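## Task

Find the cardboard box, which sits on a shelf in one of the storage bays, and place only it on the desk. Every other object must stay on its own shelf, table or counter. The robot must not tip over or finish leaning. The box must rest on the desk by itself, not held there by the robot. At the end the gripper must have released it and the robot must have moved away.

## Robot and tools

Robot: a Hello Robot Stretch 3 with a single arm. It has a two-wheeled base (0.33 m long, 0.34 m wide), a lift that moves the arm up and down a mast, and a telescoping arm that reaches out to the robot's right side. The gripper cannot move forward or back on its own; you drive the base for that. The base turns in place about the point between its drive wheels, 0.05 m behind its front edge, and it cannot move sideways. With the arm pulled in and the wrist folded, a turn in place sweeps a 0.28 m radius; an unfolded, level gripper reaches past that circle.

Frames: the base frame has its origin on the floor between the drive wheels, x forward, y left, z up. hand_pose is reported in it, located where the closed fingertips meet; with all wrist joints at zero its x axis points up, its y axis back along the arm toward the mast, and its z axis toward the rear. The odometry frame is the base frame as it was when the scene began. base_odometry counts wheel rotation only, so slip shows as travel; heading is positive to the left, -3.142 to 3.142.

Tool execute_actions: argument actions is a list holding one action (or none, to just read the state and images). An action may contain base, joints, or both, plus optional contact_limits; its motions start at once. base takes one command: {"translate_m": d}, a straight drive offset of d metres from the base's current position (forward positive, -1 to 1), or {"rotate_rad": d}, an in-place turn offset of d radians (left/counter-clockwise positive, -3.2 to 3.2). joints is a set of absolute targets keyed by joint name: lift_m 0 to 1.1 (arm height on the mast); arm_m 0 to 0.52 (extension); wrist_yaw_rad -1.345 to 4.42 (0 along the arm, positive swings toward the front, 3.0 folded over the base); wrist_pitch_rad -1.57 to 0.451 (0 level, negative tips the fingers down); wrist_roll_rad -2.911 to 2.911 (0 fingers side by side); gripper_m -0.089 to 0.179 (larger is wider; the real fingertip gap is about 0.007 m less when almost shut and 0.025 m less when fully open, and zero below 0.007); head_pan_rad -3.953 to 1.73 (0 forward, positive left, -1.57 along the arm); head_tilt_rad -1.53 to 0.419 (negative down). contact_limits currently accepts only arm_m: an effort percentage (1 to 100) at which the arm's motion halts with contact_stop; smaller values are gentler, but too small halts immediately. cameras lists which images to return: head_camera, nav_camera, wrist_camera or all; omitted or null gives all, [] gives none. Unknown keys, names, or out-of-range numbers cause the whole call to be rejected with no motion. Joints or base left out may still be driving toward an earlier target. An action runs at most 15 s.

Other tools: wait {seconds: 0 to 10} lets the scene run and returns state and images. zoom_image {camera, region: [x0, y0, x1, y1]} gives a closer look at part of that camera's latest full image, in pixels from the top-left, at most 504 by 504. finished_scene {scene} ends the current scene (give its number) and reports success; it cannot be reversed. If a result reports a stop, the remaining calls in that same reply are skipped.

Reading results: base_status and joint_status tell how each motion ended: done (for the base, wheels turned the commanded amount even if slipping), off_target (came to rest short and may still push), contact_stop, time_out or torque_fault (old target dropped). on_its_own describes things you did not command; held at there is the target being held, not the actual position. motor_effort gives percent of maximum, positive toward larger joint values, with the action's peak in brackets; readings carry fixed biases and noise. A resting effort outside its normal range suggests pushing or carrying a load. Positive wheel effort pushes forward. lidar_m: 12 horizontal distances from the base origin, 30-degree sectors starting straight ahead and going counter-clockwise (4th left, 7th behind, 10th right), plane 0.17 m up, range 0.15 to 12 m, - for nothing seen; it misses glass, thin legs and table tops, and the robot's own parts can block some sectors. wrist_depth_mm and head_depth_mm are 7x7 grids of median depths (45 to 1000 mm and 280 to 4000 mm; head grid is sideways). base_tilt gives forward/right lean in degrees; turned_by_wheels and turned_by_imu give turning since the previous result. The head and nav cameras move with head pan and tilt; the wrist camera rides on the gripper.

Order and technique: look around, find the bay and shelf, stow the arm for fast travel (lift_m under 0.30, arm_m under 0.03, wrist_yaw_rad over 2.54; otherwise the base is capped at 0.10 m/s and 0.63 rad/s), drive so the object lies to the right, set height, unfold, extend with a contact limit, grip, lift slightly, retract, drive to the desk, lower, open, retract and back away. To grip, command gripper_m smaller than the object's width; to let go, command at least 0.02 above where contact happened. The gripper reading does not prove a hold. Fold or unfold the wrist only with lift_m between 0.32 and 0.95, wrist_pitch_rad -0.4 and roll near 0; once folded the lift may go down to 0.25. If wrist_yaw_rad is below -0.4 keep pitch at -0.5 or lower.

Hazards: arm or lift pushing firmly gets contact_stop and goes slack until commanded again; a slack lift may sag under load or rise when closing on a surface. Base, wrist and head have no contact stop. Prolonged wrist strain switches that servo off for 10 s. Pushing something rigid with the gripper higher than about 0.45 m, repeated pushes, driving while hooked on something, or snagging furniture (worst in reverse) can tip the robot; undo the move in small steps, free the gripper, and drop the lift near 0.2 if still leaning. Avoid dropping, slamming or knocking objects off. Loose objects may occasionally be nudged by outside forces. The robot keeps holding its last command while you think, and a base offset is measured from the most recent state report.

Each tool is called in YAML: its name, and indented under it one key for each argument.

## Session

execute_actions:
  actions:
    - {"joints":{"head_tilt_rad":-0.4}}
  cameras: ["nav_camera"]

Scene clock: 0.80 s.
base_odometry: x=+0.000 y=+0.000 heading=+0.000 (m, m, rad; odometry frame)
turned_by_wheels: +0.000 (rad since the last result)
turned_by_imu: +0.000 (rad since the last result)
base_tilt: forward=-0.2 right=+0.8 (deg)
lidar_m: 1.03 0.97 1.27 0.93 2.23 2.20 1.42 1.09 1.04 1.11 1.00 0.98
head_depth_mm: 808 848 895 943 1004 1064 1140 / 848 897 944 1001 1064 1144 1225 / 897 949 1005 1072 1142 1226 1310 / 948 1004 1070 1149 1230 1322 1371 / 1014 1075 1147 1234 1333 1443 1394 / 1008 1074 1150 1233 1342 1460 1383 / 898 955 1008 1087 1158 1249 1300
base_status: not commanded
joint_positions: lift_m=+0.409 arm_m=+0.000 wrist_yaw_rad=+3.143 wrist_pitch_rad=-0.473 wrist_roll_rad=+0.019 gripper_m=+0.037 head_pan_rad=+0.006 head_tilt_rad=-0.395
joint_status: all done
motor_effort: left_wheel=+1(1) right_wheel=+0(1) lift_m=+26(26) arm_m=+0(0) wrist_yaw_rad=+0(1) wrist_pitch_rad=+4(4) wrist_roll_rad=+0(0) gripper_m=+0(0) head_pan_rad=+0(1) head_tilt_rad=-2(20) (%)
hand_pose: x=-0.0214 y=+0.0720 z=+0.4093 quat_wxyz=(+0.167, +0.693, +0.165, +0.681) (m; base frame)
wrist_depth_mm: - - - - 930 - - / - - - - - - - / 986 - - - - - - / 790 810 830 849 865 887 914 / 668 664 694 712 739 749 759 / 579 587 - 611 618 629 645 / 505 525 - - 537 543 553
pictures: nav_camera (sideways: a quarter turn counterclockwise sets it upright)
Images, in order (width x height): nav_camera 672x504.

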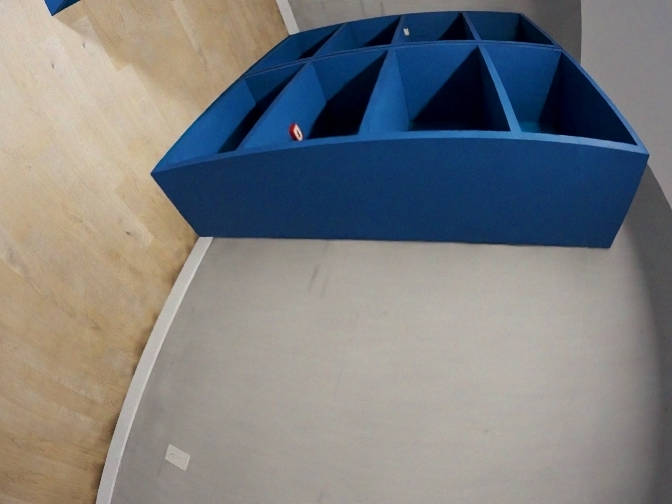

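execute_actions:
  actions:
    - {"base":{"rotate_rad":1.25},"joints":{"lift_m":0.28}}
  cameras: []

execute_actions:
  actions:
    - {"base":{"translate_m":1.0},"joints":{"head_pan_rad":-0.6}}
  cameras: ["nav_camera"]

Scene clock: 10.40 s.
base_odometry: x=+0.000 y=+0.000 heading=+1.250 (m, m, rad; odometry frame)
turned_by_wheels: +1.250 (rad since the last result)
turned_by_imu: +1.254 (rad since the last result)
base_tilt: forward=-0.3 right=+0.9 (deg)
lidar_m: 0.93 0.97 1.98 2.11 1.23 1.04 1.05 1.12 0.98 0.98 0.97 1.79
head_depth_mm: 2212 2322 2490 2653 2417 1811 1434 / 2228 2397 2552 2783 2380 1785 1431 / 2245 2422 2598 2819 2361 1773 1421 / 1464 1653 1881 2153 2217 1750 1410 / 1054 1145 1248 1383 1529 1625 1395 / 817 873 937 1006 1090 1177 1266 / 748 801 860 930 1018 1117 1243
base_status: done
joint_positions: lift_m=+0.280 arm_m=+0.000 wrist_yaw_rad=+3.143 wrist_pitch_rad=-0.474 wrist_roll_rad=+0.019 gripper_m=+0.037 head_pan_rad=+0.006 head_tilt_rad=-0.396
joint_status: all done
motor_effort: left_wheel=+0(5) right_wheel=+2(9) lift_m=+21(25) arm_m=+1(0) wrist_yaw_rad=+0(0) wrist_pitch_rad=+4(5) wrist_roll_rad=+0(0) gripper_m=+0(0) head_pan_rad=+0(0) head_tilt_rad=-1(2) (%)
hand_pose: x=-0.0214 y=+0.0718 z=+0.2806 quat_wxyz=(+0.167, +0.693, +0.165, +0.681) (m; base frame)
wrist_depth_mm: 899 - - - - - - / 898 992 - - - - - / 745 759 774 807 829 851 881 / 592 614 628 649 655 680 685 / 508 526 548 556 562 551 566 / 441 - - - - 477 480 / - - - - 408 415 423
pictures: none
No camera images: the call's "cameras" was empty. Leave "cameras" out to get every camera's image.

Scene clock: 16.83 s.
base_odometry: x=+0.315 y=+0.949 heading=+1.251 (m, m, rad; odometry frame)
turned_by_wheels: +0.001 (rad since the last result)
turned_by_imu: +0.316 (rad since the last result)
base_tilt: forward=-0.2 right=+0.9 (deg)
lidar_m: 0.23 0.17 0.17 0.18 2.01 1.94 1.63 1.24 0.75 1.11 1.15 0.54
head_depth_mm: 1540 1656 1742 1865 2007 1736 1445 / 1537 1640 1765 1895 2050 1784 1423 / 1521 1628 1758 1891 2051 1756 1409 / 1515 1620 1742 1882 2023 1741 1406 / 1508 1614 1723 1857 2017 1721 1380 / 1037 1103 1177 1244 1337 1423 1297 / 623 647 672 697 720 747 770
base_status: translate_m off_target (by the wheels' count: +0.9998 of +1.0000)
joint_positions: lift_m=+0.280 arm_m=+0.000 wrist_yaw_rad=+3.142 wrist_pitch_rad=-0.478 wrist_roll_rad=+0.019 gripper_m=+0.037 head_pan_rad=-0.597 head_tilt_rad=-0.401
joint_status: all done
on_its_own: left_wheel is at rest, and its effort (+30) is outside its rest range (-18 to +18)
motor_effort: left_wheel=+30(63) right_wheel=+4(52) lift_m=+27(28) arm_m=+0(2) wrist_yaw_rad=+0(2) wrist_pitch_rad=+6(8) wrist_roll_rad=+0(0) gripper_m=+0(0) head_pan_rad=-1(23) head_tilt_rad=+0(2) (%)
hand_pose: x=-0.0214 y=+0.0711 z=+0.2793 quat_wxyz=(+0.169, +0.693, +0.166, +0.681) (m; base frame)
wrist_depth_mm: - - - - - 176 151 / 952 986 - - - 188 161 / 734 740 769 787 783 202 170 / 589 605 616 644 594 218 181 / 500 529 541 556 282 236 193 / 446 - - - - 257 207 / - - - - 361 277 223
pictures: nav_camera (sideways: a quarter turn counterclockwise sets it upright)
Images, in order (width x height): nav_camera 672x504.

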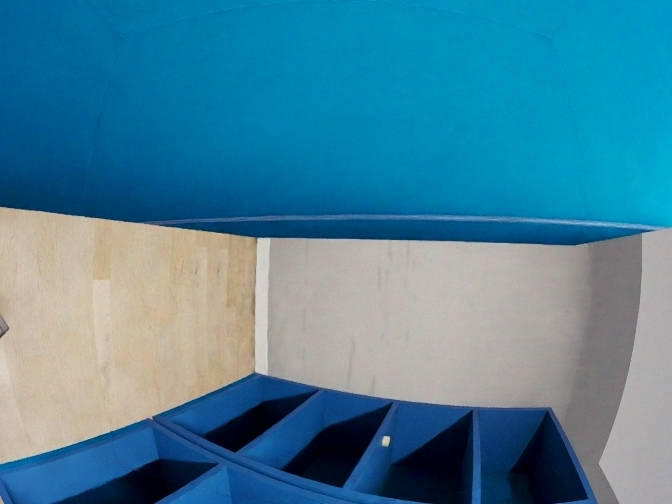

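Hit the left shelf. Back off and turn right.

execute_actions:
  actions:
    - {"base":{"translate_m":-0.3}}
  cameras: []

execute_actions:
  actions:
    - {"base":{"rotate_rad":-0.75}}
  cameras: []

execute_actions:
  actions:
    - {"base":{"translate_m":0.6}}
  cameras: ["nav_camera"]

Scene clock: 29.47 s.
base_odometry: x=+0.220 y=+0.664 heading=+1.251 (m, m, rad; odometry frame)
turned_by_wheels: +0.000 (rad since the last result)
turned_by_imu: -0.001 (rad since the last result)
base_tilt: forward=-0.2 right=+0.7 (deg)
lidar_m: 0.45 0.38 1.72 2.29 1.76 1.69 1.40 1.07 0.61 0.61 1.21 1.06
head_depth_mm: 1709 1848 1922 2088 1433 1383 1367 / 1739 1851 1980 2071 2217 1739 1429 / 1742 1861 1993 2157 2259 1773 1417 / 1724 1846 1985 2142 2246 1743 1392 / 1715 1829 1962 2145 2248 1728 1386 / 1688 1814 1942 2089 2154 1714 1371 / 1218 1262 1312 1362 1409 1459 1325
base_status: done
joint_positions: lift_m=+0.280 arm_m=+0.000 wrist_yaw_rad=+3.142 wrist_pitch_rad=-0.478 wrist_roll_rad=+0.019 gripper_m=+0.037 head_pan_rad=-0.597 head_tilt_rad=-0.401
joint_status: not commanded
motor_effort: left_wheel=+1(24) right_wheel=+1(6) lift_m=+26(26) arm_m=-1(0) wrist_yaw_rad=+0(1) wrist_pitch_rad=+6(6) wrist_roll_rad=+0(0) gripper_m=+0(0) head_pan_rad=-1(1) head_tilt_rad=+0(1) (%)
hand_pose: x=-0.0214 y=+0.0711 z=+0.2793 quat_wxyz=(+0.169, +0.693, +0.166, +0.681) (m; base frame)
wrist_depth_mm: - - - - - - - / 943 962 - - - - - / 731 749 762 790 818 862 875 / 599 606 616 637 638 660 682 / 503 531 541 553 559 550 561 / 445 - - - - 473 471 / - - - - 407 412 408
pictures: none
No camera images: the call's "cameras" was empty. Leave "cameras" out to get every camera's image.

Scene clock: 31.17 s.
base_odometry: x=+0.220 y=+0.664 heading=+0.501 (m, m, rad; odometry frame)
turned_by_wheels: -0.750 (rad since the last result)
turned_by_imu: -0.753 (rad since the last result)
base_tilt: forward=-0.2 right=+0.7 (deg)
lidar_m: 2.05 0.58 0.38 0.45 2.41 1.89 1.69 1.71 1.15 1.05 0.61 1.21
head_depth_mm: 582 985 1030 878 636 668 769 / 617 1065 1115 858 1232 1058 841 / 745 1163 1210 841 1325 1041 912 / 805 1276 1312 943 1368 1034 1284 / 1036 1241 1296 1016 1349 1136 1300 / 1018 1126 1176 1294 1327 1494 1337 / 967 1044 1116 1209 1318 1483 1366
base_status: done
joint_positions: lift_m=+0.280 arm_m=+0.000 wrist_yaw_rad=+3.142 wrist_pitch_rad=-0.478 wrist_roll_rad=+0.019 gripper_m=+0.037 head_pan_rad=-0.597 head_tilt_rad=-0.401
joint_status: not commanded
motor_effort: left_wheel=+3(8) right_wheel=-1(6) lift_m=+26(27) arm_m=-2(1) wrist_yaw_rad=+0(0) wrist_pitch_rad=+6(6) wrist_roll_rad=+0(0) gripper_m=+0(0) head_pan_rad=-1(1) head_tilt_rad=+1(1) (%)
hand_pose: x=-0.0214 y=+0.0711 z=+0.2793 quat_wxyz=(+0.169, +0.693, +0.166, +0.681) (m; base frame)
wrist_depth_mm: - - - - 651 362 353 / 916 957 993 - 646 395 388 / 730 751 760 815 632 435 438 / 595 609 626 635 604 495 503 / 502 531 550 552 549 547 546 / 442 - - - - 474 481 / - - - - 404 415 414
pictures: none
No camera images: the call's "cameras" was empty. Leave "cameras" out to get every camera's image.

Scene clock: 34.80 s.
base_odometry: x=+0.747 y=+0.952 heading=+0.501 (m, m, rad; odometry frame)
turned_by_wheels: +0.000 (rad since the last result)
turned_by_imu: -0.001 (rad since the last result)
base_tilt: forward=-0.3 right=+0.8 (deg)
lidar_m: 1.45 0.74 0.48 0.43 0.44 0.53 2.28 1.64 0.61 0.91 0.80 0.67
head_depth_mm: 581 854 920 874 581 1034 844 / 607 738 824 852 602 1055 842 / 584 654 716 763 657 973 834 / 554 592 639 688 761 865 872 / 598 640 686 740 791 848 935 / 885 1427 1439 977 1321 1090 1291 / 1161 1392 1408 1561 1320 1524 1329
base_status: done
joint_positions: lift_m=+0.280 arm_m=+0.000 wrist_yaw_rad=+3.142 wrist_pitch_rad=-0.478 wrist_roll_rad=+0.019 gripper_m=+0.037 head_pan_rad=-0.597 head_tilt_rad=-0.401
joint_status: not commanded
motor_effort: left_wheel=+3(8) right_wheel=-2(6) lift_m=+27(26) arm_m=-1(1) wrist_yaw_rad=-1(0) wrist_pitch_rad=+6(6) wrist_roll_rad=+0(0) gripper_m=+0(0) head_pan_rad=-1(1) head_tilt_rad=+1(1) (%)
hand_pose: x=-0.0214 y=+0.0711 z=+0.2793 quat_wxyz=(+0.169, +0.693, +0.166, +0.681) (m; base frame)
wrist_depth_mm: 436 428 435 434 432 441 438 / 825 478 481 484 490 491 495 / 700 528 535 543 549 554 558 / 594 586 589 608 606 619 635 / 501 527 547 556 563 552 571 / 442 - - - - 472 481 / - - - - 406 416 421
pictures: nav_camera (sideways: a quarter turn counterclockwise sets it upright)
Images, in order (width x height): nav_camera 672x504.

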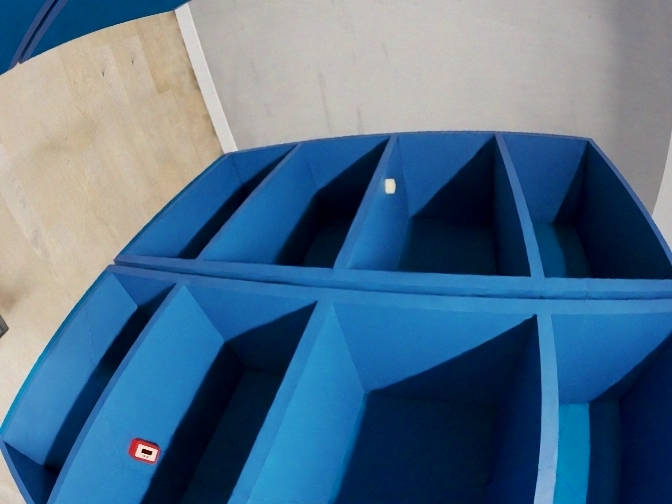

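execute_actions:
  actions:
    - {"base":{"rotate_rad":0.25},"joints":{"lift_m":0.85,"wrist_pitch_rad":-0.4}}
  cameras: []

execute_actions:
  actions:
    - {"base":{"translate_m":0.7},"joints":{"wrist_yaw_rad":0,"gripper_m":0.15,"head_pan_rad":-1.57}}
  cameras: []

execute_actions:
  actions:
    - {"joints":{"wrist_pitch_rad":0}}
  cameras: ["nav_camera","wrist_camera"]

Scene clock: 53.97 s.
base_odometry: x=+0.747 y=+0.952 heading=+0.751 (m, m, rad; odometry frame)
turned_by_wheels: +0.250 (rad since the last result)
turned_by_imu: +0.249 (rad since the last result)
base_tilt: forward=-0.2 right=+0.8 (deg)
lidar_m: 1.26 0.57 0.44 0.43 0.46 2.35 2.28 0.63 0.61 0.94 0.67 1.46
head_depth_mm: 532 576 636 711 644 930 850 / 583 606 630 669 718 824 842 / 886 1355 1374 784 794 832 893 / 1197 1485 1537 1043 1367 1115 1318 / 1273 1401 1429 1629 1400 1568 1348 / 1221 1329 1407 1536 1658 1659 1375 / 1207 1293 1384 1474 1598 1646 1373
base_status: done
joint_positions: lift_m=+0.850 arm_m=+0.000 wrist_yaw_rad=+3.142 wrist_pitch_rad=-0.423 wrist_roll_rad=+0.019 gripper_m=+0.037 head_pan_rad=-0.597 head_tilt_rad=-0.401
joint_status: all done
motor_effort: left_wheel=+0(5) right_wheel=+3(8) lift_m=+31(35) arm_m=-1(0) wrist_yaw_rad=+1(1) wrist_pitch_rad=+8(10) wrist_roll_rad=+0(0) gripper_m=+0(0) head_pan_rad=-1(1) head_tilt_rad=+0(1) (%)
hand_pose: x=-0.0214 y=+0.0784 z=+0.8613 quat_wxyz=(+0.150, +0.697, +0.148, +0.685) (m; base frame)
wrist_depth_mm: - - 484 438 420 400 374 / - - 537 482 452 430 409 / - - 594 537 504 476 442 / - - 669 599 564 513 494 / - - 800 679 613 575 539 / - - 942 785 716 655 612 / 946 973 989 947 869 750 684
pictures: none
No camera images: the call's "cameras" was empty. Leave "cameras" out to get every camera's image.

Scene clock: 62.50 s.
base_odometry: x=+1.258 y=+1.430 heading=+0.751 (m, m, rad; odometry frame)
turned_by_wheels: +0.000 (rad since the last result)
turned_by_imu: -0.002 (rad since the last result)
base_tilt: forward=-0.1 right=+0.7 (deg)
lidar_m: 0.76 0.49 0.38 0.37 0.40 0.58 2.99 1.20 0.56 0.75 0.93 0.77
head_depth_mm: 461 472 495 540 585 643 804 / 609 771 707 649 589 646 707 / 638 879 943 838 620 969 824 / 671 883 949 820 640 1033 850 / 701 886 953 804 635 1024 840 / 737 890 959 786 624 1009 835 / 777 895 963 774 1132 1001 806
base_status: done
joint_positions: lift_m=+0.850 arm_m=+0.000 wrist_yaw_rad=+0.002 wrist_pitch_rad=-0.423 wrist_roll_rad=+0.019 gripper_m=+0.150 head_pan_rad=-1.563 head_tilt_rad=-0.401
joint_status: all done
motor_effort: left_wheel=-1(2) right_wheel=+2(6) lift_m=+31(31) arm_m=-1(1) wrist_yaw_rad=-2(5) wrist_pitch_rad=+8(8) wrist_roll_rad=+0(0) gripper_m=+0(100) head_pan_rad=-3(26) head_tilt_rad=+1(1) (%)
hand_pose: x=-0.0210 y=-0.3690 z=+0.8613 quat_wxyz=(+0.685, +0.148, -0.697, -0.149) (m; base frame)
wrist_depth_mm: 668 798 755 705 663 389 232 / 696 860 820 786 733 360 253 / 712 871 886 875 791 333 271 / 677 702 733 765 746 332 308 / 619 600 603 620 614 363 622 / 769 976 994 534 514 - 561 / 885 907 913 916 548 487 479
pictures: none
No camera images: the call's "cameras" was empty. Leave "cameras" out to get every camera's image.

Scene clock: 63.57 s.
base_odometry: x=+1.258 y=+1.430 heading=+0.751 (m, m, rad; odometry frame)
turned_by_wheels: +0.000 (rad since the last result)
turned_by_imu: +0.000 (rad since the last result)
base_tilt: forward=-0.2 right=+0.8 (deg)
lidar_m: 0.76 0.49 0.38 0.37 0.40 0.58 2.98 1.20 0.56 0.76 0.93 0.77
head_depth_mm: 461 471 494 539 584 642 804 / 610 772 705 650 588 643 707 / 637 878 945 838 621 1011 810 / 669 882 953 819 643 1035 874 / 703 889 953 804 635 1023 844 / 734 891 962 787 624 1046 815 / 774 899 961 771 1131 998 804
base_status: not commanded
joint_positions: lift_m=+0.850 arm_m=+0.000 wrist_yaw_rad=+0.002 wrist_pitch_rad=-0.028 wrist_roll_rad=+0.019 gripper_m=+0.150 head_pan_rad=-1.563 head_tilt_rad=-0.401
joint_status: all done
motor_effort: left_wheel=+0(1) right_wheel=+2(3) lift_m=+30(31) arm_m=+0(1) wrist_yaw_rad=-2(4) wrist_pitch_rad=+9(9) wrist_roll_rad=+0(0) gripper_m=+0(0) head_pan_rad=-2(3) head_tilt_rad=+0(0) (%)
hand_pose: x=-0.0209 y=-0.4008 z=+0.9574 quat_wxyz=(+0.701, +0.011, -0.713, -0.009) (m; base frame)
wrist_depth_mm: 683 776 749 729 679 386 244 / 642 813 786 742 694 361 253 / 652 343 327 358 559 327 261 / 721 879 849 801 299 280 268 / 750 918 880 856 769 317 278 / 714 761 839 847 742 - 288 / 604 629 659 687 642 324 737
pictures: nav_camera (sideways: a quarter turn counterclockwise sets it upright), wrist_camera
Images, in order (width x height): nav_camera 672x504, wrist_camera 644x364.

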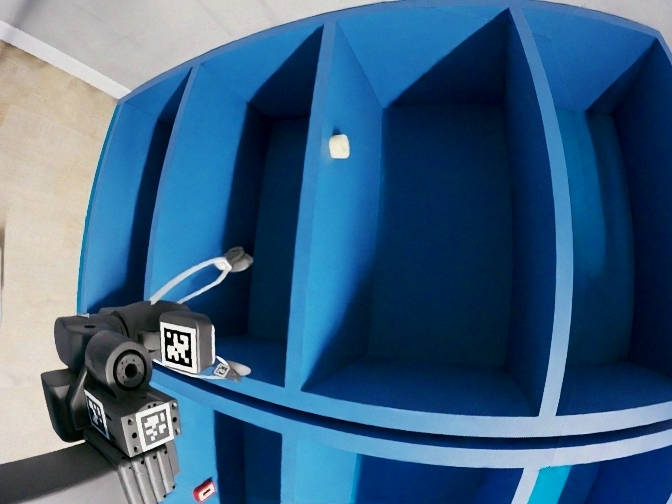

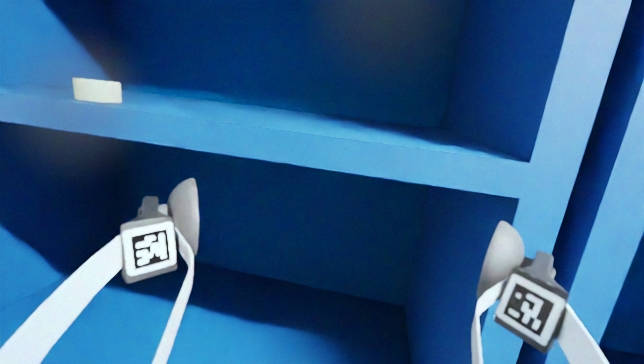

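That looks like a small round white thing, not a cardboard box. Getting a closer look.

execute_actions:
  actions:
    - {"base":{"translate_m":0.27},"joints":{"lift_m":1.0}}
  cameras: ["wrist_camera"]

Scene clock: 72.77 s.
base_odometry: x=+1.456 y=+1.614 heading=+0.751 (m, m, rad; odometry frame)
turned_by_wheels: +0.000 (rad since the last result)
turned_by_imu: -0.001 (rad since the last result)
base_tilt: forward=-0.1 right=+0.7 (deg)
lidar_m: 0.49 0.46 0.35 0.35 0.37 0.54 3.06 0.74 0.70 1.02 0.64 0.50
head_depth_mm: 583 892 960 877 641 - - / 610 896 964 859 671 - - / 637 899 966 839 - - - / 671 907 971 820 - - - / 702 909 973 805 891 - 796 / 736 908 980 791 1164 1003 834 / 773 920 984 771 1153 996 829
base_status: done
joint_positions: lift_m=+1.000 arm_m=+0.000 wrist_yaw_rad=+0.002 wrist_pitch_rad=-0.026 wrist_roll_rad=+0.019 gripper_m=+0.150 head_pan_rad=-1.563 head_tilt_rad=-0.401
joint_status: all done
motor_effort: left_wheel=-1(2) right_wheel=+2(7) lift_m=+31(31) arm_m=-1(2) wrist_yaw_rad=-3(3) wrist_pitch_rad=+9(9) wrist_roll_rad=+0(0) gripper_m=+0(0) head_pan_rad=-2(2) head_tilt_rad=+1(1) (%)
hand_pose: x=-0.0209 y=-0.4009 z=+1.1078 quat_wxyz=(+0.701, +0.010, -0.713, -0.009) (m; base frame)
wrist_depth_mm: 410 560 780 723 691 663 637 / 425 569 800 773 724 695 624 / 435 593 832 788 756 719 597 / 445 554 683 745 759 738 584 / 430 412 425 427 490 559 525 / 465 686 944 369 356 - 403 / 520 668 855 910 878 818 317
pictures: wrist_camera
Images, in order (width x height): wrist_camera 644x364.

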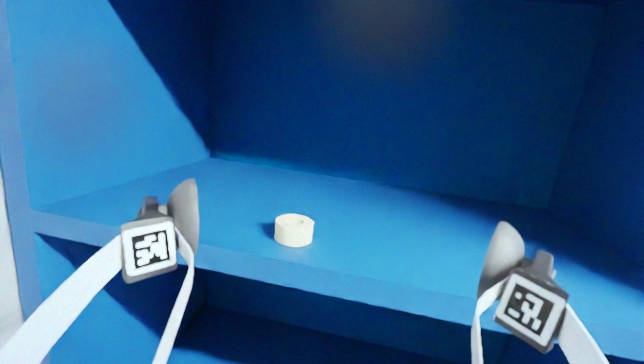

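Tape roll, not the box. Leaving for the next bay.

execute_actions:
  actions:
    - {"joints":{"lift_m":0.6,"wrist_pitch_rad":-0.4}}
  cameras: []

execute_actions:
  actions:
    - {"joints":{"wrist_yaw_rad":3.0,"gripper_m":0.03}}
  cameras: []

execute_actions:
  actions:
    - {"joints":{"lift_m":0.25},"base":{"translate_m":-1.0}}
  cameras: []

execute_actions:
  actions:
    - {"base":{"translate_m":-0.9},"joints":{"head_pan_rad":1.2}}
  cameras: ["nav_camera"]

Scene clock: 88.00 s.
base_odometry: x=+1.456 y=+1.614 heading=+0.751 (m, m, rad; odometry frame)
turned_by_wheels: +0.000 (rad since the last result)
turned_by_imu: -0.001 (rad since the last result)
base_tilt: forward=-0.3 right=+0.7 (deg)
lidar_m: 0.49 0.46 0.35 0.35 0.37 0.54 3.09 0.74 0.70 1.02 0.64 0.50
head_depth_mm: 581 892 956 875 645 1028 849 / 609 899 958 859 666 1052 842 / 638 900 968 837 656 1040 836 / 669 905 971 824 646 1036 826 / 701 906 978 803 1146 1019 823 / 737 915 981 787 1153 1008 837 / 772 915 987 773 1154 998 829
base_status: not commanded
joint_positions: lift_m=+0.600 arm_m=+0.000 wrist_yaw_rad=+0.002 wrist_pitch_rad=-0.414 wrist_roll_rad=+0.019 gripper_m=+0.150 head_pan_rad=-1.563 head_tilt_rad=-0.401
joint_status: all done
motor_effort: left_wheel=-1(1) right_wheel=+3(3) lift_m=+22(28) arm_m=-1(1) wrist_yaw_rad=-2(2) wrist_pitch_rad=+5(7) wrist_roll_rad=+0(0) gripper_m=+0(0) head_pan_rad=-3(2) head_tilt_rad=+1(1) (%)
hand_pose: x=-0.0211 y=-0.3702 z=+0.6138 quat_wxyz=(+0.686, +0.145, -0.698, -0.146) (m; base frame)
wrist_depth_mm: 417 557 759 721 683 653 617 / 432 520 576 599 646 669 606 / 451 431 419 430 452 474 495 / 501 619 980 974 376 364 370 / 522 582 913 919 954 909 485 / 519 707 769 781 794 - 520 / 596 706 700 680 690 671 476
pictures: none
No camera images: the call's "cameras" was empty. Leave "cameras" out to get every camera's image.

Scene clock: 90.50 s.
base_odometry: x=+1.456 y=+1.614 heading=+0.751 (m, m, rad; odometry frame)
turned_by_wheels: +0.000 (rad since the last result)
turned_by_imu: +0.000 (rad since the last result)
base_tilt: forward=-0.1 right=+0.7 (deg)
lidar_m: 0.49 0.46 0.35 0.35 0.37 0.54 3.08 0.74 0.70 1.02 0.64 0.50
head_depth_mm: 581 893 956 877 645 1028 847 / 608 898 961 858 666 1059 838 / 637 898 963 839 657 1043 834 / 667 905 969 821 645 1029 826 / 701 911 974 805 1142 1019 819 / 735 911 982 788 1155 1007 835 / 775 919 987 772 1156 997 828
base_status: not commanded
joint_positions: lift_m=+0.600 arm_m=+0.000 wrist_yaw_rad=+2.998 wrist_pitch_rad=-0.414 wrist_roll_rad=+0.019 gripper_m=+0.030 head_pan_rad=-1.563 head_tilt_rad=-0.401
joint_status: all done
motor_effort: left_wheel=-1(1) right_wheel=+2(2) lift_m=+22(22) arm_m=-1(1) wrist_yaw_rad=+4(8) wrist_pitch_rad=+5(5) wrist_roll_rad=+0(0) gripper_m=+0(100) head_pan_rad=-3(2) head_tilt_rad=+0(0) (%)
hand_pose: x=+0.0110 y=+0.0773 z=+0.6138 quat_wxyz=(+0.196, +0.707, +0.094, +0.673) (m; base frame)
wrist_depth_mm: 378 374 362 355 346 342 334 / 416 414 398 389 382 374 365 / 467 457 435 427 421 411 401 / 539 521 500 483 470 459 445 / 616 595 - 540 517 523 498 / 732 701 - 647 612 590 551 / 717 737 722 730 723 682 556
pictures: none
No camera images: the call's "cameras" was empty. Leave "cameras" out to get every camera's image.

Scene clock: 97.37 s.
base_odometry: x=+0.725 y=+0.932 heading=+0.751 (m, m, rad; odometry frame)
turned_by_wheels: +0.000 (rad since the last result)
turned_by_imu: +0.000 (rad since the last result)
base_tilt: forward=-0.2 right=+0.9 (deg)
lidar_m: 1.27 0.57 0.44 0.43 0.46 2.32 2.25 1.24 0.59 0.93 0.69 0.75
head_depth_mm: 581 811 874 880 580 953 842 / 607 817 875 859 570 1022 841 / 640 821 883 839 563 1043 835 / 667 823 887 822 555 1029 822 / 701 831 885 806 550 1022 820 / 736 834 893 788 564 1015 814 / 774 837 901 769 555 998 805
base_status: done
joint_positions: lift_m=+0.250 arm_m=+0.000 wrist_yaw_rad=+2.999 wrist_pitch_rad=-0.415 wrist_roll_rad=+0.019 gripper_m=+0.030 head_pan_rad=-1.563 head_tilt_rad=-0.401
joint_status: all done
motor_effort: left_wheel=-1(6) right_wheel=+3(5) lift_m=+22(25) arm_m=-1(0) wrist_yaw_rad=+2(4) wrist_pitch_rad=+5(5) wrist_roll_rad=+0(0) gripper_m=+0(0) head_pan_rad=-2(3) head_tilt_rad=+1(1) (%)
hand_pose: x=+0.0108 y=+0.0772 z=+0.2636 quat_wxyz=(+0.196, +0.707, +0.094, +0.673) (m; base frame)
wrist_depth_mm: - 461 444 438 426 421 407 / - 516 486 478 466 456 445 / 756 586 535 538 517 507 494 / 603 611 592 597 582 561 549 / 498 523 - 552 564 560 570 / - - - - 465 467 479 / - - - - 393 405 414
pictures: none
No camera images: the call's "cameras" was empty. Leave "cameras" out to get every camera's image.

Scene clock: 102.13 s.
base_odometry: x=+0.066 y=+0.318 heading=+0.750 (m, m, rad; odometry frame)
turned_by_wheels: +0.000 (rad since the last result)
turned_by_imu: +0.000 (rad since the last result)
base_tilt: forward=-0.2 right=+0.8 (deg)
lidar_m: 1.50 0.73 0.81 3.43 1.81 1.40 1.36 1.14 0.89 0.87 0.68 0.66
head_depth_mm: 719 735 749 762 778 813 889 / 852 872 892 910 929 951 973 / 1738 1860 1984 2084 1154 1184 1223 / 1676 1812 1955 2116 2219 1736 1391 / 1841 1934 2029 2116 2191 1707 1382 / 3275 3474 3786 3237 2234 1692 1369 / 3196 3334 3538 3198 2201 1668 1359
base_status: done
joint_positions: lift_m=+0.250 arm_m=+0.000 wrist_yaw_rad=+2.999 wrist_pitch_rad=-0.415 wrist_roll_rad=+0.019 gripper_m=+0.030 head_pan_rad=+1.193 head_tilt_rad=-0.401
joint_status: all done
motor_effort: left_wheel=-1(5) right_wheel=+3(5) lift_m=+22(22) arm_m=-2(1) wrist_yaw_rad=+2(3) wrist_pitch_rad=+5(5) wrist_roll_rad=+0(0) gripper_m=+0(0) head_pan_rad=+2(25) head_tilt_rad=+1(1) (%)
hand_pose: x=+0.0108 y=+0.0772 z=+0.2636 quat_wxyz=(+0.196, +0.707, +0.094, +0.673) (m; base frame)
wrist_depth_mm: - - - - - - 670 / - - - - - - 638 / 753 761 810 834 870 847 640 / 593 613 639 656 669 706 654 / 493 524 - 558 561 562 573 / - - - - 461 471 477 / - - - - 396 403 410
pictures: nav_camera (sideways: a quarter turn counterclockwise sets it upright)
Images, in order (width x height): nav_camera 672x504.

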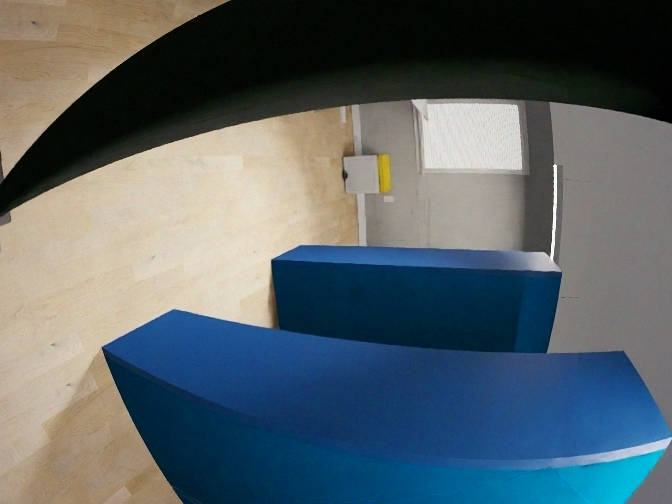

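execute_actions:
  actions:
    - {"base":{"rotate_rad":1.52},"joints":{"head_pan_rad":-1.57}}
  cameras: []

execute_actions:
  actions:
    - {"base":{"translate_m":1.0}}
  cameras: ["nav_camera"]

Scene clock: 111.93 s.
base_odometry: x=+0.066 y=+0.318 heading=+2.270 (m, m, rad; odometry frame)
turned_by_wheels: +1.520 (rad since the last result)
turned_by_imu: +1.524 (rad since the last result)
base_tilt: forward=-0.2 right=+0.8 (deg)
lidar_m: 2.31 1.90 1.42 1.36 1.20 0.90 0.87 0.71 0.66 1.78 0.73 0.77
head_depth_mm: 1212 1271 1326 1453 1429 1152 1313 / 1987 2127 2213 1725 1604 1664 1378 / 2012 2158 2330 2487 2312 1758 1412 / 2034 2154 2327 2519 2312 1743 1397 / 2026 2154 2302 2516 2257 1721 1391 / 1998 2129 2275 2485 2246 1709 1365 / 1514 1583 1637 1729 1794 1623 1362
base_status: done
joint_positions: lift_m=+0.250 arm_m=+0.000 wrist_yaw_rad=+2.999 wrist_pitch_rad=-0.415 wrist_roll_rad=+0.019 gripper_m=+0.030 head_pan_rad=-1.563 head_tilt_rad=-0.401
joint_status: all done
motor_effort: left_wheel=-1(6) right_wheel=+2(10) lift_m=+22(22) arm_m=-1(2) wrist_yaw_rad=+2(3) wrist_pitch_rad=+5(5) wrist_roll_rad=+0(0) gripper_m=+0(0) head_pan_rad=-2(26) head_tilt_rad=+0(1) (%)
hand_pose: x=+0.0108 y=+0.0772 z=+0.2636 quat_wxyz=(+0.196, +0.707, +0.094, +0.673) (m; base frame)
wrist_depth_mm: - - - - - - - / 955 - - - - - - / 754 771 815 840 880 911 970 / 597 615 641 657 678 701 710 / 501 523 - 557 567 561 576 / - - - - 458 465 480 / - - - - 393 405 411
pictures: none
No camera images: the call's "cameras" was empty. Leave "cameras" out to get every camera's image.

Scene clock: 116.97 s.
base_odometry: x=-0.577 y=+1.084 heading=+2.270 (m, m, rad; odometry frame)
turned_by_wheels: +0.000 (rad since the last result)
turned_by_imu: -0.002 (rad since the last result)
base_tilt: forward=-0.2 right=+0.8 (deg)
lidar_m: 2.44 1.51 1.39 1.35 1.41 1.93 1.87 1.51 0.57 0.55 1.21 1.05
head_depth_mm: 441 472 508 549 595 653 726 / 440 471 506 547 597 652 725 / 444 470 506 546 595 652 722 / 1997 2134 1390 1052 1195 671 733 / 2047 2192 2348 2573 2261 1720 1389 / 2056 2197 2342 2528 2254 1697 1373 / 2034 2191 2350 2540 2195 1678 1359
base_status: done
joint_positions: lift_m=+0.250 arm_m=+0.000 wrist_yaw_rad=+2.999 wrist_pitch_rad=-0.415 wrist_roll_rad=+0.019 gripper_m=+0.030 head_pan_rad=-1.563 head_tilt_rad=-0.401
joint_status: not commanded
motor_effort: left_wheel=-1(5) right_wheel=+3(8) lift_m=+22(22) arm_m=-1(1) wrist_yaw_rad=+2(2) wrist_pitch_rad=+5(5) wrist_roll_rad=+0(0) gripper_m=+0(0) head_pan_rad=-3(3) head_tilt_rad=+1(1) (%)
hand_pose: x=+0.0108 y=+0.0772 z=+0.2636 quat_wxyz=(+0.196, +0.707, +0.094, +0.673) (m; base frame)
wrist_depth_mm: - - - - - - - / - - - - - - - / 745 774 830 843 864 895 956 / 592 606 634 656 668 697 710 / 503 524 - 559 566 554 576 / - - - - 464 473 478 / - - - - 395 403 412
pictures: nav_camera (sideways: a quarter turn counterclockwise sets it upright)
Images, in order (width x height): nav_camera 672x504.

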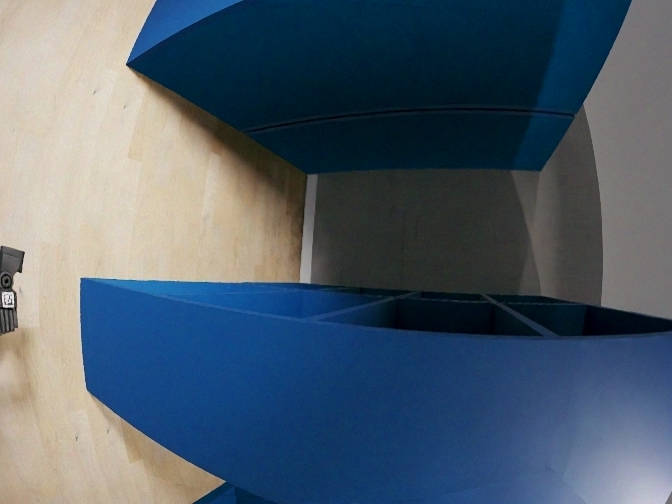

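execute_actions:
  actions:
    - {"base":{"translate_m":0.5}}
  cameras: []

execute_actions:
  actions:
    - {"base":{"rotate_rad":-1.57},"joints":{"head_pan_rad":-0.9}}
  cameras: []

execute_actions:
  actions:
    - {"base":{"translate_m":1.0}}
  cameras: ["nav_camera"]

Scene clock: 126.93 s.
base_odometry: x=-0.899 y=+1.466 heading=+2.270 (m, m, rad; odometry frame)
turned_by_wheels: +0.000 (rad since the last result)
turned_by_imu: -0.001 (rad since the last result)
base_tilt: forward=-0.1 right=+0.8 (deg)
lidar_m: 1.94 1.42 1.13 1.33 1.40 1.93 1.99 0.78 0.78 1.33 0.69 0.84
head_depth_mm: 2010 2126 1489 1548 1575 1697 1372 / 2049 2172 2334 2449 2168 1734 1426 / 2059 2204 2401 2546 2335 1760 1414 / 2069 2165 2363 2568 2303 1743 1397 / 2056 2184 2379 2532 2277 1718 1384 / 1699 1809 1926 2063 2061 1703 1368 / 1138 1185 1237 1291 1347 1406 1325
base_status: done
joint_positions: lift_m=+0.250 arm_m=+0.000 wrist_yaw_rad=+2.999 wrist_pitch_rad=-0.415 wrist_roll_rad=+0.019 gripper_m=+0.030 head_pan_rad=-1.563 head_tilt_rad=-0.401
joint_status: not commanded
motor_effort: left_wheel=+0(4) right_wheel=+3(8) lift_m=+22(22) arm_m=+0(1) wrist_yaw_rad=+3(0) wrist_pitch_rad=+5(5) wrist_roll_rad=+0(0) gripper_m=+0(0) head_pan_rad=-3(2) head_tilt_rad=+1(1) (%)
hand_pose: x=+0.0108 y=+0.0772 z=+0.2636 quat_wxyz=(+0.196, +0.707, +0.094, +0.673) (m; base frame)
wrist_depth_mm: - - - - - - - / - - - - - - - / 752 762 831 822 868 898 904 / 598 615 642 660 680 693 716 / 499 527 - 553 570 556 569 / - - - - 462 474 479 / - - - - 395 404 411
pictures: none
No camera images: the call's "cameras" was empty. Leave "cameras" out to get every camera's image.

Scene clock: 129.13 s.
base_odometry: x=-0.899 y=+1.466 heading=+0.700 (m, m, rad; odometry frame)
turned_by_wheels: -1.570 (rad since the last result)
turned_by_imu: -1.575 (rad since the last result)
base_tilt: forward=-0.1 right=+1.0 (deg)
lidar_m: 1.31 0.69 0.84 1.94 1.82 1.13 1.33 1.40 1.94 1.98 0.78 0.78
head_depth_mm: 2085 2158 2143 2134 2216 1807 1431 / 2198 2303 2410 2474 2233 1775 1422 / 866 954 1072 2407 2240 1766 1411 / 759 827 899 994 1109 1252 1354 / 675 726 786 861 938 1043 1172 / 640 691 747 809 883 970 1219 / 940 1440 1409 1590 1315 1447 1306
base_status: done
joint_positions: lift_m=+0.250 arm_m=+0.000 wrist_yaw_rad=+2.999 wrist_pitch_rad=-0.415 wrist_roll_rad=+0.019 gripper_m=+0.030 head_pan_rad=-0.907 head_tilt_rad=-0.401
joint_status: all done
motor_effort: left_wheel=+3(9) right_wheel=-1(5) lift_m=+21(22) arm_m=-1(0) wrist_yaw_rad=+2(3) wrist_pitch_rad=+5(5) wrist_roll_rad=+0(0) gripper_m=+0(0) head_pan_rad=+2(24) head_tilt_rad=+1(1) (%)
hand_pose: x=+0.0108 y=+0.0772 z=+0.2636 quat_wxyz=(+0.196, +0.707, +0.094, +0.673) (m; base frame)
wrist_depth_mm: - - - - - - 675 / - - - - - - 672 / 751 774 818 842 896 866 655 / 602 612 638 642 665 700 648 / 499 522 - 558 562 565 569 / - - - - 464 466 486 / - - - - 394 405 410
pictures: none
No camera images: the call's "cameras" was empty. Leave "cameras" out to get every camera's image.

Scene clock: 134.17 s.
base_odometry: x=-0.135 y=+2.111 heading=+0.700 (m, m, rad; odometry frame)
turned_by_wheels: +0.000 (rad since the last result)
turned_by_imu: -0.001 (rad since the last result)
base_tilt: forward=-0.3 right=+0.7 (deg)
lidar_m: 1.18 0.47 0.35 0.35 0.36 0.51 2.34 2.44 0.69 1.02 0.72 1.48
head_depth_mm: 580 927 976 875 643 1064 848 / 608 869 985 859 1142 1050 842 / 630 731 812 837 1016 1004 863 / 594 642 694 738 848 940 1035 / 633 683 721 775 833 911 1008 / 883 1353 1383 996 1332 1119 1296 / 1164 1452 1402 1599 1260 1540 1320
base_status: done
joint_positions: lift_m=+0.250 arm_m=+0.000 wrist_yaw_rad=+2.999 wrist_pitch_rad=-0.415 wrist_roll_rad=+0.019 gripper_m=+0.030 head_pan_rad=-0.907 head_tilt_rad=-0.401
joint_status: not commanded
motor_effort: left_wheel=+3(8) right_wheel=-2(4) lift_m=+22(21) arm_m=-2(1) wrist_yaw_rad=+1(2) wrist_pitch_rad=+5(5) wrist_roll_rad=+0(0) gripper_m=+0(0) head_pan_rad=+2(2) head_tilt_rad=+0(0) (%)
hand_pose: x=+0.0108 y=+0.0772 z=+0.2636 quat_wxyz=(+0.196, +0.707, +0.094, +0.673) (m; base frame)
wrist_depth_mm: 360 357 356 357 350 350 345 / 397 399 390 388 384 380 378 / 446 443 434 426 427 424 421 / 512 498 488 484 477 474 469 / 497 522 - 532 532 521 531 / - - - - 460 467 479 / - - - - 390 407 409
pictures: nav_camera (sideways: a quarter turn counterclockwise sets it upright)
Images, in order (width x height): nav_camera 672x504.

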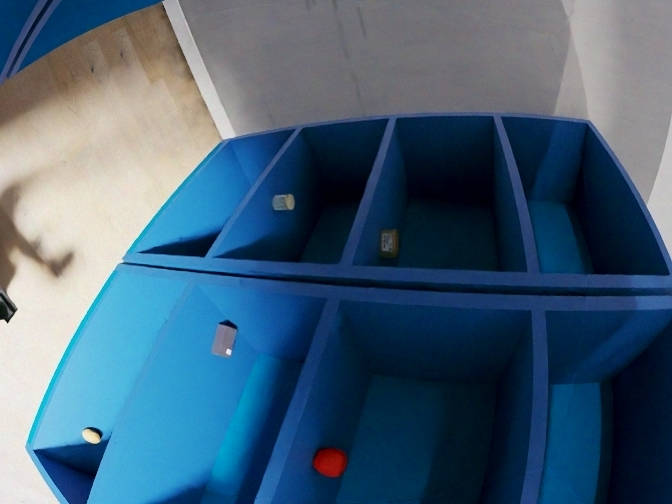

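execute_actions:
  actions:
    - {"base":{"rotate_rad":-0.06},"joints":{"lift_m":0.9,"wrist_pitch_rad":-0.4}}
  cameras: []

execute_actions:
  actions:
    - {"base":{"translate_m":0.55},"joints":{"wrist_yaw_rad":0,"gripper_m":0.15,"head_pan_rad":-1.57}}
  cameras: []

execute_actions:
  actions:
    - {"joints":{"wrist_pitch_rad":0,"lift_m":1.0}}
  cameras: ["wrist_camera"]

Scene clock: 149.73 s.
base_odometry: x=-0.135 y=+2.111 heading=+0.640 (m, m, rad; odometry frame)
turned_by_wheels: -0.060 (rad since the last result)
turned_by_imu: -0.062 (rad since the last result)
base_tilt: forward=-0.2 right=+0.8 (deg)
lidar_m: 1.43 0.50 0.36 0.35 0.36 0.48 2.33 2.40 0.69 1.02 0.72 1.42
head_depth_mm: 579 906 958 879 637 1067 848 / 608 947 1013 858 668 1054 843 / 634 817 911 841 1125 1012 840 / 618 691 760 774 931 1000 908 / 599 642 687 738 811 895 997 / 641 1252 1027 823 1210 1014 1252 / 942 1375 1398 1592 1264 1445 1288
base_status: done
joint_positions: lift_m=+0.900 arm_m=+0.000 wrist_yaw_rad=+2.999 wrist_pitch_rad=-0.415 wrist_roll_rad=+0.019 gripper_m=+0.030 head_pan_rad=-0.907 head_tilt_rad=-0.401
joint_status: all done
motor_effort: left_wheel=+2(7) right_wheel=-1(7) lift_m=+31(29) arm_m=+0(1) wrist_yaw_rad=+2(3) wrist_pitch_rad=+5(5) wrist_roll_rad=+0(0) gripper_m=+0(0) head_pan_rad=+2(2) head_tilt_rad=+1(1) (%)
hand_pose: x=+0.0108 y=+0.0772 z=+0.9132 quat_wxyz=(+0.196, +0.707, +0.094, +0.673) (m; base frame)
wrist_depth_mm: 344 345 351 352 357 357 362 / 379 380 385 391 394 397 399 / 419 422 430 429 436 443 448 / 470 473 475 480 490 495 504 / - 535 - 546 553 566 589 / - 628 - 652 658 667 679 / - 766 771 759 783 795 821
pictures: none
No camera images: the call's "cameras" was empty. Leave "cameras" out to get every camera's image.

Scene clock: 156.70 s.
base_odometry: x=+0.306 y=+2.439 heading=+0.641 (m, m, rad; odometry frame)
turned_by_wheels: +0.000 (rad since the last result)
turned_by_imu: -0.002 (rad since the last result)
base_tilt: forward=-0.2 right=+0.7 (deg)
lidar_m: 0.88 0.52 0.38 0.36 0.37 0.50 2.52 1.10 1.06 0.56 1.04 0.92
head_depth_mm: 581 913 983 876 678 1067 849 / 608 905 979 858 666 1054 865 / 450 485 523 698 624 1040 837 / 447 481 524 566 614 667 - / 701 878 945 753 603 952 815 / 736 883 945 788 624 948 789 / 773 877 944 738 613 1001 802
base_status: done
joint_positions: lift_m=+0.900 arm_m=+0.000 wrist_yaw_rad=+0.002 wrist_pitch_rad=-0.415 wrist_roll_rad=+0.019 gripper_m=+0.150 head_pan_rad=-1.563 head_tilt_rad=-0.401
joint_status: all done
motor_effort: left_wheel=+3(7) right_wheel=-2(3) lift_m=+31(31) arm_m=-1(1) wrist_yaw_rad=-1(8) wrist_pitch_rad=+5(5) wrist_roll_rad=+0(0) gripper_m=+0(100) head_pan_rad=-3(25) head_tilt_rad=+1(1) (%)
hand_pose: x=-0.0210 y=-0.3701 z=+0.9132 quat_wxyz=(+0.686, +0.145, -0.698, -0.147) (m; base frame)
wrist_depth_mm: 782 297 289 280 273 273 291 / 849 818 813 757 333 733 703 / 913 929 902 825 427 798 772 / 787 794 831 587 818 874 859 / 644 640 681 644 679 746 760 / 751 602 572 550 587 - 625 / 924 949 953 662 929 554 546
pictures: none
No camera images: the call's "cameras" was empty. Leave "cameras" out to get every camera's image.

Scene clock: 158.43 s.
base_odometry: x=+0.306 y=+2.439 heading=+0.641 (m, m, rad; odometry frame)
turned_by_wheels: +0.000 (rad since the last result)
turned_by_imu: +0.000 (rad since the last result)
base_tilt: forward=-0.2 right=+0.7 (deg)
lidar_m: 0.88 0.52 0.38 0.36 0.37 0.50 2.52 1.10 1.05 0.56 1.04 0.92
head_depth_mm: 582 912 983 878 643 - - / 609 906 975 858 674 - - / 450 485 522 697 - - - / 445 481 523 566 - - - / 702 880 948 755 631 - 796 / 735 882 947 791 1125 944 814 / 773 875 940 738 612 996 804
base_status: not commanded
joint_positions: lift_m=+1.000 arm_m=+0.000 wrist_yaw_rad=+0.002 wrist_pitch_rad=-0.026 wrist_roll_rad=+0.019 gripper_m=+0.150 head_pan_rad=-1.563 head_tilt_rad=-0.401
joint_status: all done
motor_effort: left_wheel=+1(3) right_wheel=-2(2) lift_m=+31(31) arm_m=-1(1) wrist_yaw_rad=-2(2) wrist_pitch_rad=+8(10) wrist_roll_rad=+0(0) gripper_m=+0(0) head_pan_rad=-2(2) head_tilt_rad=+1(1) (%)
hand_pose: x=-0.0209 y=-0.4009 z=+1.1078 quat_wxyz=(+0.701, +0.010, -0.713, -0.009) (m; base frame)
wrist_depth_mm: 772 751 728 699 285 695 673 / 797 772 753 741 342 707 681 / 826 814 797 767 321 749 716 / 537 523 672 552 366 762 764 / 370 405 424 413 432 569 480 / 937 922 628 354 346 - 397 / 791 821 885 427 875 860 337
pictures: wrist_camera
Images, in order (width x height): wrist_camera 644x364.

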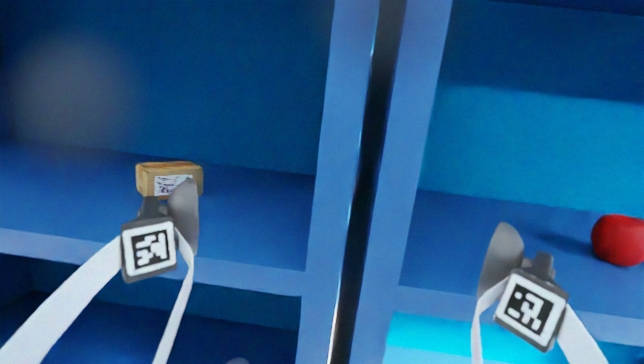

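execute_actions:
  actions:
    - {"base":{"translate_m":0.25}}
  cameras: []

execute_actions:
  actions:
    - {"joints":{"arm_m":0.3,"lift_m":0.97}}
  cameras: ["wrist_camera"]

Scene clock: 168.63 s.
base_odometry: x=+0.507 y=+2.589 heading=+0.641 (m, m, rad; odometry frame)
turned_by_wheels: +0.000 (rad since the last result)
turned_by_imu: -0.001 (rad since the last result)
base_tilt: forward=-0.4 right=+0.8 (deg)
lidar_m: 0.63 0.53 0.38 0.37 0.38 0.51 2.75 1.31 0.61 0.93 0.85 0.66
head_depth_mm: 573 631 618 607 601 - - / 610 867 847 772 674 - - / 638 894 965 841 - - - / 667 889 959 819 - - - / 699 884 950 718 632 - 798 / 737 874 939 790 1124 1007 813 / 774 870 931 775 614 1000 801
base_status: done
joint_positions: lift_m=+1.000 arm_m=+0.000 wrist_yaw_rad=+0.002 wrist_pitch_rad=-0.026 wrist_roll_rad=+0.019 gripper_m=+0.150 head_pan_rad=-1.563 head_tilt_rad=-0.401
joint_status: not commanded
motor_effort: left_wheel=+2(5) right_wheel=-2(3) lift_m=+31(30) arm_m=-1(1) wrist_yaw_rad=-1(3) wrist_pitch_rad=+9(9) wrist_roll_rad=+0(0) gripper_m=+0(0) head_pan_rad=-2(2) head_tilt_rad=+1(0) (%)
hand_pose: x=-0.0209 y=-0.4009 z=+1.1078 quat_wxyz=(+0.701, +0.010, -0.713, -0.009) (m; base frame)
wrist_depth_mm: 641 746 724 710 688 492 301 / 644 771 756 728 722 473 295 / 677 804 802 768 753 450 289 / 541 607 690 705 743 439 298 / 366 406 424 456 490 432 309 / 677 918 355 348 345 - 320 / 762 824 855 885 752 381 333
pictures: none
No camera images: the call's "cameras" was empty. Leave "cameras" out to get every camera's image.

Scene clock: 172.07 s.
base_odometry: x=+0.507 y=+2.589 heading=+0.641 (m, m, rad; odometry frame)
turned_by_wheels: +0.000 (rad since the last result)
turned_by_imu: -0.001 (rad since the last result)
base_tilt: forward=-0.1 right=+0.9 (deg)
lidar_m: 0.63 0.53 0.38 0.37 0.38 0.51 2.77 1.31 0.61 0.92 0.85 0.66
head_depth_mm: 575 630 620 605 - - 768 / 611 866 843 - 746 780 773 / 639 894 962 - 1046 1005 832 / 670 890 950 - 1147 995 828 / 703 883 952 710 634 1015 818 / 737 877 940 788 624 1008 814 / 778 871 935 772 612 995 804
base_status: not commanded
joint_positions: lift_m=+0.970 arm_m=+0.300 wrist_yaw_rad=+0.001 wrist_pitch_rad=-0.026 wrist_roll_rad=+0.019 gripper_m=+0.150 head_pan_rad=-1.563 head_tilt_rad=-0.401
joint_status: all done
motor_effort: left_wheel=+2(3) right_wheel=-1(2) lift_m=+21(29) arm_m=+2(3) wrist_yaw_rad=-1(3) wrist_pitch_rad=+8(9) wrist_roll_rad=+0(0) gripper_m=+0(0) head_pan_rad=-2(2) head_tilt_rad=+0(0) (%)
hand_pose: x=-0.0212 y=-0.7002 z=+1.0783 quat_wxyz=(+0.701, +0.010, -0.713, -0.009) (m; base frame)
wrist_depth_mm: 456 447 434 424 415 409 293 / 474 461 453 445 433 419 283 / 489 481 470 457 450 433 279 / 446 488 495 480 469 418 270 / 308 336 345 378 407 379 263 / 239 232 183 216 286 - 254 / 182 193 184 205 220 224 229
pictures: wrist_camera
Images, in order (width x height): wrist_camera 644x364.

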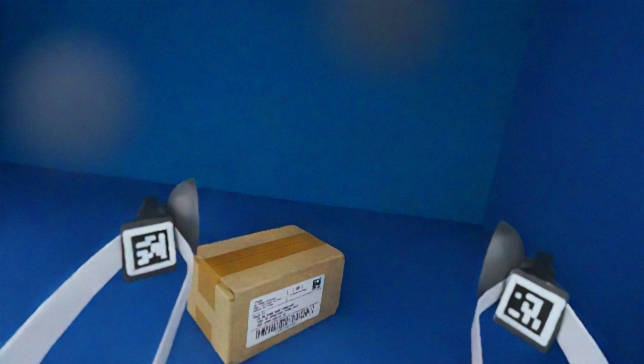

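The box seems to have been nudged; lower, shift forward a little.

execute_actions:
  actions:
    - {"base":{"translate_m":0.03},"joints":{"lift_m":0.925,"arm_m":0.34}}
  cameras: ["wrist_camera"]

Scene clock: 179.90 s.
base_odometry: x=+0.531 y=+2.607 heading=+0.641 (m, m, rad; odometry frame)
turned_by_wheels: +0.000 (rad since the last result)
turned_by_imu: -0.001 (rad since the last result)
base_tilt: forward=-0.2 right=+0.8 (deg)
lidar_m: 0.60 0.53 0.38 0.37 0.38 0.51 1.32 1.35 0.62 1.00 0.80 0.63
head_depth_mm: 583 705 692 678 627 - - / 609 892 938 859 - 934 818 / 638 896 962 1003 1150 1044 834 / 670 888 953 - 1149 1029 827 / 703 883 951 736 635 1023 818 / 736 878 943 790 622 1008 812 / 771 868 936 773 613 1000 804
base_status: done
joint_positions: lift_m=+0.925 arm_m=+0.340 wrist_yaw_rad=+0.001 wrist_pitch_rad=-0.015 wrist_roll_rad=+0.019 gripper_m=+0.150 head_pan_rad=-1.563 head_tilt_rad=-0.401
joint_status: all done
motor_effort: left_wheel=+3(5) right_wheel=-1(4) lift_m=+18(22) arm_m=+3(1) wrist_yaw_rad=+0(1) wrist_pitch_rad=+5(9) wrist_roll_rad=+0(0) gripper_m=+0(0) head_pan_rad=-2(2) head_tilt_rad=+1(1) (%)
hand_pose: x=-0.0212 y=-0.7405 z=+1.0360 quat_wxyz=(+0.701, +0.006, -0.713, -0.005) (m; base frame)
wrist_depth_mm: 415 404 399 388 383 374 331 / 433 419 411 401 398 387 323 / 443 439 431 415 410 400 314 / 335 367 416 427 423 415 307 / 223 247 147 149 276 345 295 / 175 169 138 134 195 - 241 / 133 139 135 140 160 162 179
pictures: wrist_camera
Images, in order (width x height): wrist_camera 644x364.

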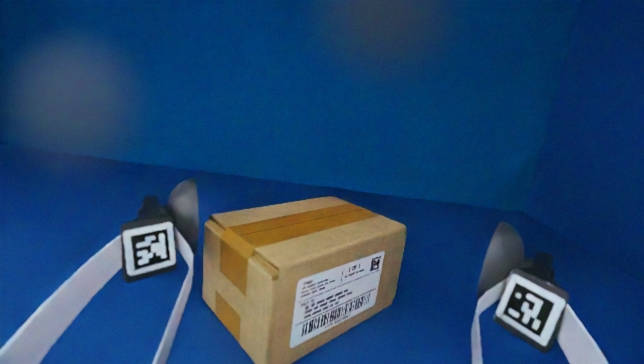

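execute_actions:
  actions:
    - {"joints":{"gripper_m":0.02}}
  cameras: []

execute_actions:
  actions:
    - {"joints":{"lift_m":0.97}}
  cameras: []

execute_actions:
  actions:
    - {"joints":{"arm_m":0}}
  cameras: ["wrist_camera"]

Scene clock: 188.07 s.
base_odometry: x=+0.531 y=+2.607 heading=+0.641 (m, m, rad; odometry frame)
turned_by_wheels: +0.000 (rad since the last result)
turned_by_imu: -0.001 (rad since the last result)
base_tilt: forward=-0.3 right=+1.0 (deg)
lidar_m: 0.60 0.53 0.38 0.37 0.38 0.51 1.31 1.35 0.62 1.00 0.80 0.63
head_depth_mm: 583 703 691 678 629 - - / 611 893 935 861 - 935 814 / 638 895 964 1006 1149 1043 836 / 668 888 955 - 1153 1031 828 / 702 881 951 801 636 1021 821 / 736 873 939 787 623 1009 809 / 777 869 937 772 614 999 801
base_status: not commanded
joint_positions: lift_m=+0.925 arm_m=+0.340 wrist_yaw_rad=+0.001 wrist_pitch_rad=-0.013 wrist_roll_rad=+0.019 gripper_m=+0.021 head_pan_rad=-1.563 head_tilt_rad=-0.401
joint_status: all done
motor_effort: left_wheel=+3(3) right_wheel=-1(1) lift_m=+19(20) arm_m=+3(5) wrist_yaw_rad=+0(1) wrist_pitch_rad=+4(5) wrist_roll_rad=+0(0) gripper_m=-20(100) head_pan_rad=-2(2) head_tilt_rad=+1(1) (%)
hand_pose: x=-0.0212 y=-0.7406 z=+1.0365 quat_wxyz=(+0.701, +0.005, -0.713, -0.005) (m; base frame)
wrist_depth_mm: 412 405 395 390 379 372 330 / 430 416 412 407 392 388 322 / 448 439 429 417 407 403 315 / 339 362 416 427 424 411 305 / 223 237 - 154 172 332 294 / 169 176 176 148 137 226 237 / 136 141 146 147 155 170 177
pictures: none
No camera images: the call's "cameras" was empty. Leave "cameras" out to get every camera's image.

Scene clock: 189.30 s.
base_odometry: x=+0.531 y=+2.607 heading=+0.641 (m, m, rad; odometry frame)
turned_by_wheels: +0.000 (rad since the last result)
turned_by_imu: +0.000 (rad since the last result)
base_tilt: forward=-0.3 right=+1.0 (deg)
lidar_m: 0.60 0.53 0.38 0.37 0.38 0.51 1.32 1.35 0.62 1.00 0.80 0.63
head_depth_mm: 583 701 692 679 - - 750 / 610 891 937 - 834 870 796 / 640 897 954 - 660 1043 834 / 670 888 946 - 1131 1032 829 / 703 885 949 776 633 1018 823 / 740 875 938 785 623 1007 808 / 777 870 935 773 612 996 801
base_status: not commanded
joint_positions: lift_m=+0.970 arm_m=+0.340 wrist_yaw_rad=+0.001 wrist_pitch_rad=-0.027 wrist_roll_rad=+0.019 gripper_m=+0.021 head_pan_rad=-1.563 head_tilt_rad=-0.401
joint_status: all done
motor_effort: left_wheel=+2(3) right_wheel=-1(1) lift_m=+32(34) arm_m=+3(3) wrist_yaw_rad=+0(1) wrist_pitch_rad=+9(9) wrist_roll_rad=+0(0) gripper_m=-20(20) head_pan_rad=-2(3) head_tilt_rad=+1(1) (%)
hand_pose: x=-0.0212 y=-0.7402 z=+1.0774 quat_wxyz=(+0.701, +0.010, -0.713, -0.010) (m; base frame)
wrist_depth_mm: 410 403 398 387 380 369 333 / 431 421 412 405 393 383 323 / 448 439 426 420 408 397 314 / 437 448 446 434 427 413 306 / 304 319 - 154 174 401 298 / 230 240 239 148 136 309 282 / 186 194 200 193 210 230 240
pictures: none
No camera images: the call's "cameras" was empty. Leave "cameras" out to get every camera's image.

Scene clock: 193.00 s.
base_odometry: x=+0.531 y=+2.607 heading=+0.641 (m, m, rad; odometry frame)
turned_by_wheels: +0.000 (rad since the last result)
turned_by_imu: -0.001 (rad since the last result)
base_tilt: forward=-0.3 right=+0.8 (deg)
lidar_m: 0.60 0.53 0.38 0.37 0.38 0.51 1.32 1.35 0.62 1.00 0.80 0.63
head_depth_mm: 581 705 690 680 633 656 - / 609 892 937 811 668 907 - / 638 894 960 837 640 1009 - / 667 889 956 821 422 - - / 701 884 949 804 606 1038 794 / 734 875 945 792 623 1019 809 / 773 869 935 772 612 996 803
base_status: not commanded
joint_positions: lift_m=+0.970 arm_m=+0.001 wrist_yaw_rad=+0.001 wrist_pitch_rad=-0.029 wrist_roll_rad=+0.019 gripper_m=+0.021 head_pan_rad=-1.563 head_tilt_rad=-0.401
joint_status: all done
motor_effort: left_wheel=+3(2) right_wheel=-1(2) lift_m=+32(32) arm_m=-3(1) wrist_yaw_rad=+0(0) wrist_pitch_rad=+9(10) wrist_roll_rad=+0(0) gripper_m=-20(20) head_pan_rad=-3(2) head_tilt_rad=+0(1) (%)
hand_pose: x=-0.0213 y=-0.4009 z=+1.0771 quat_wxyz=(+0.701, +0.011, -0.713, -0.010) (m; base frame)
wrist_depth_mm: 613 735 723 709 692 558 342 / 626 771 755 740 723 536 334 / 626 786 771 769 762 512 324 / 444 487 560 615 703 493 314 / 353 349 - 154 174 414 311 / 689 880 915 148 136 330 325 / 692 788 827 787 769 410 336
pictures: wrist_camera
Images, in order (width x height): wrist_camera 644x364.

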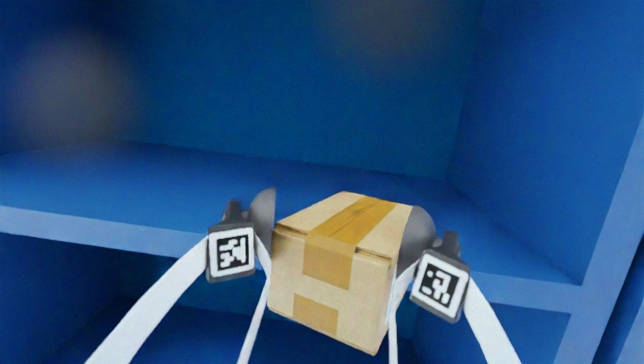

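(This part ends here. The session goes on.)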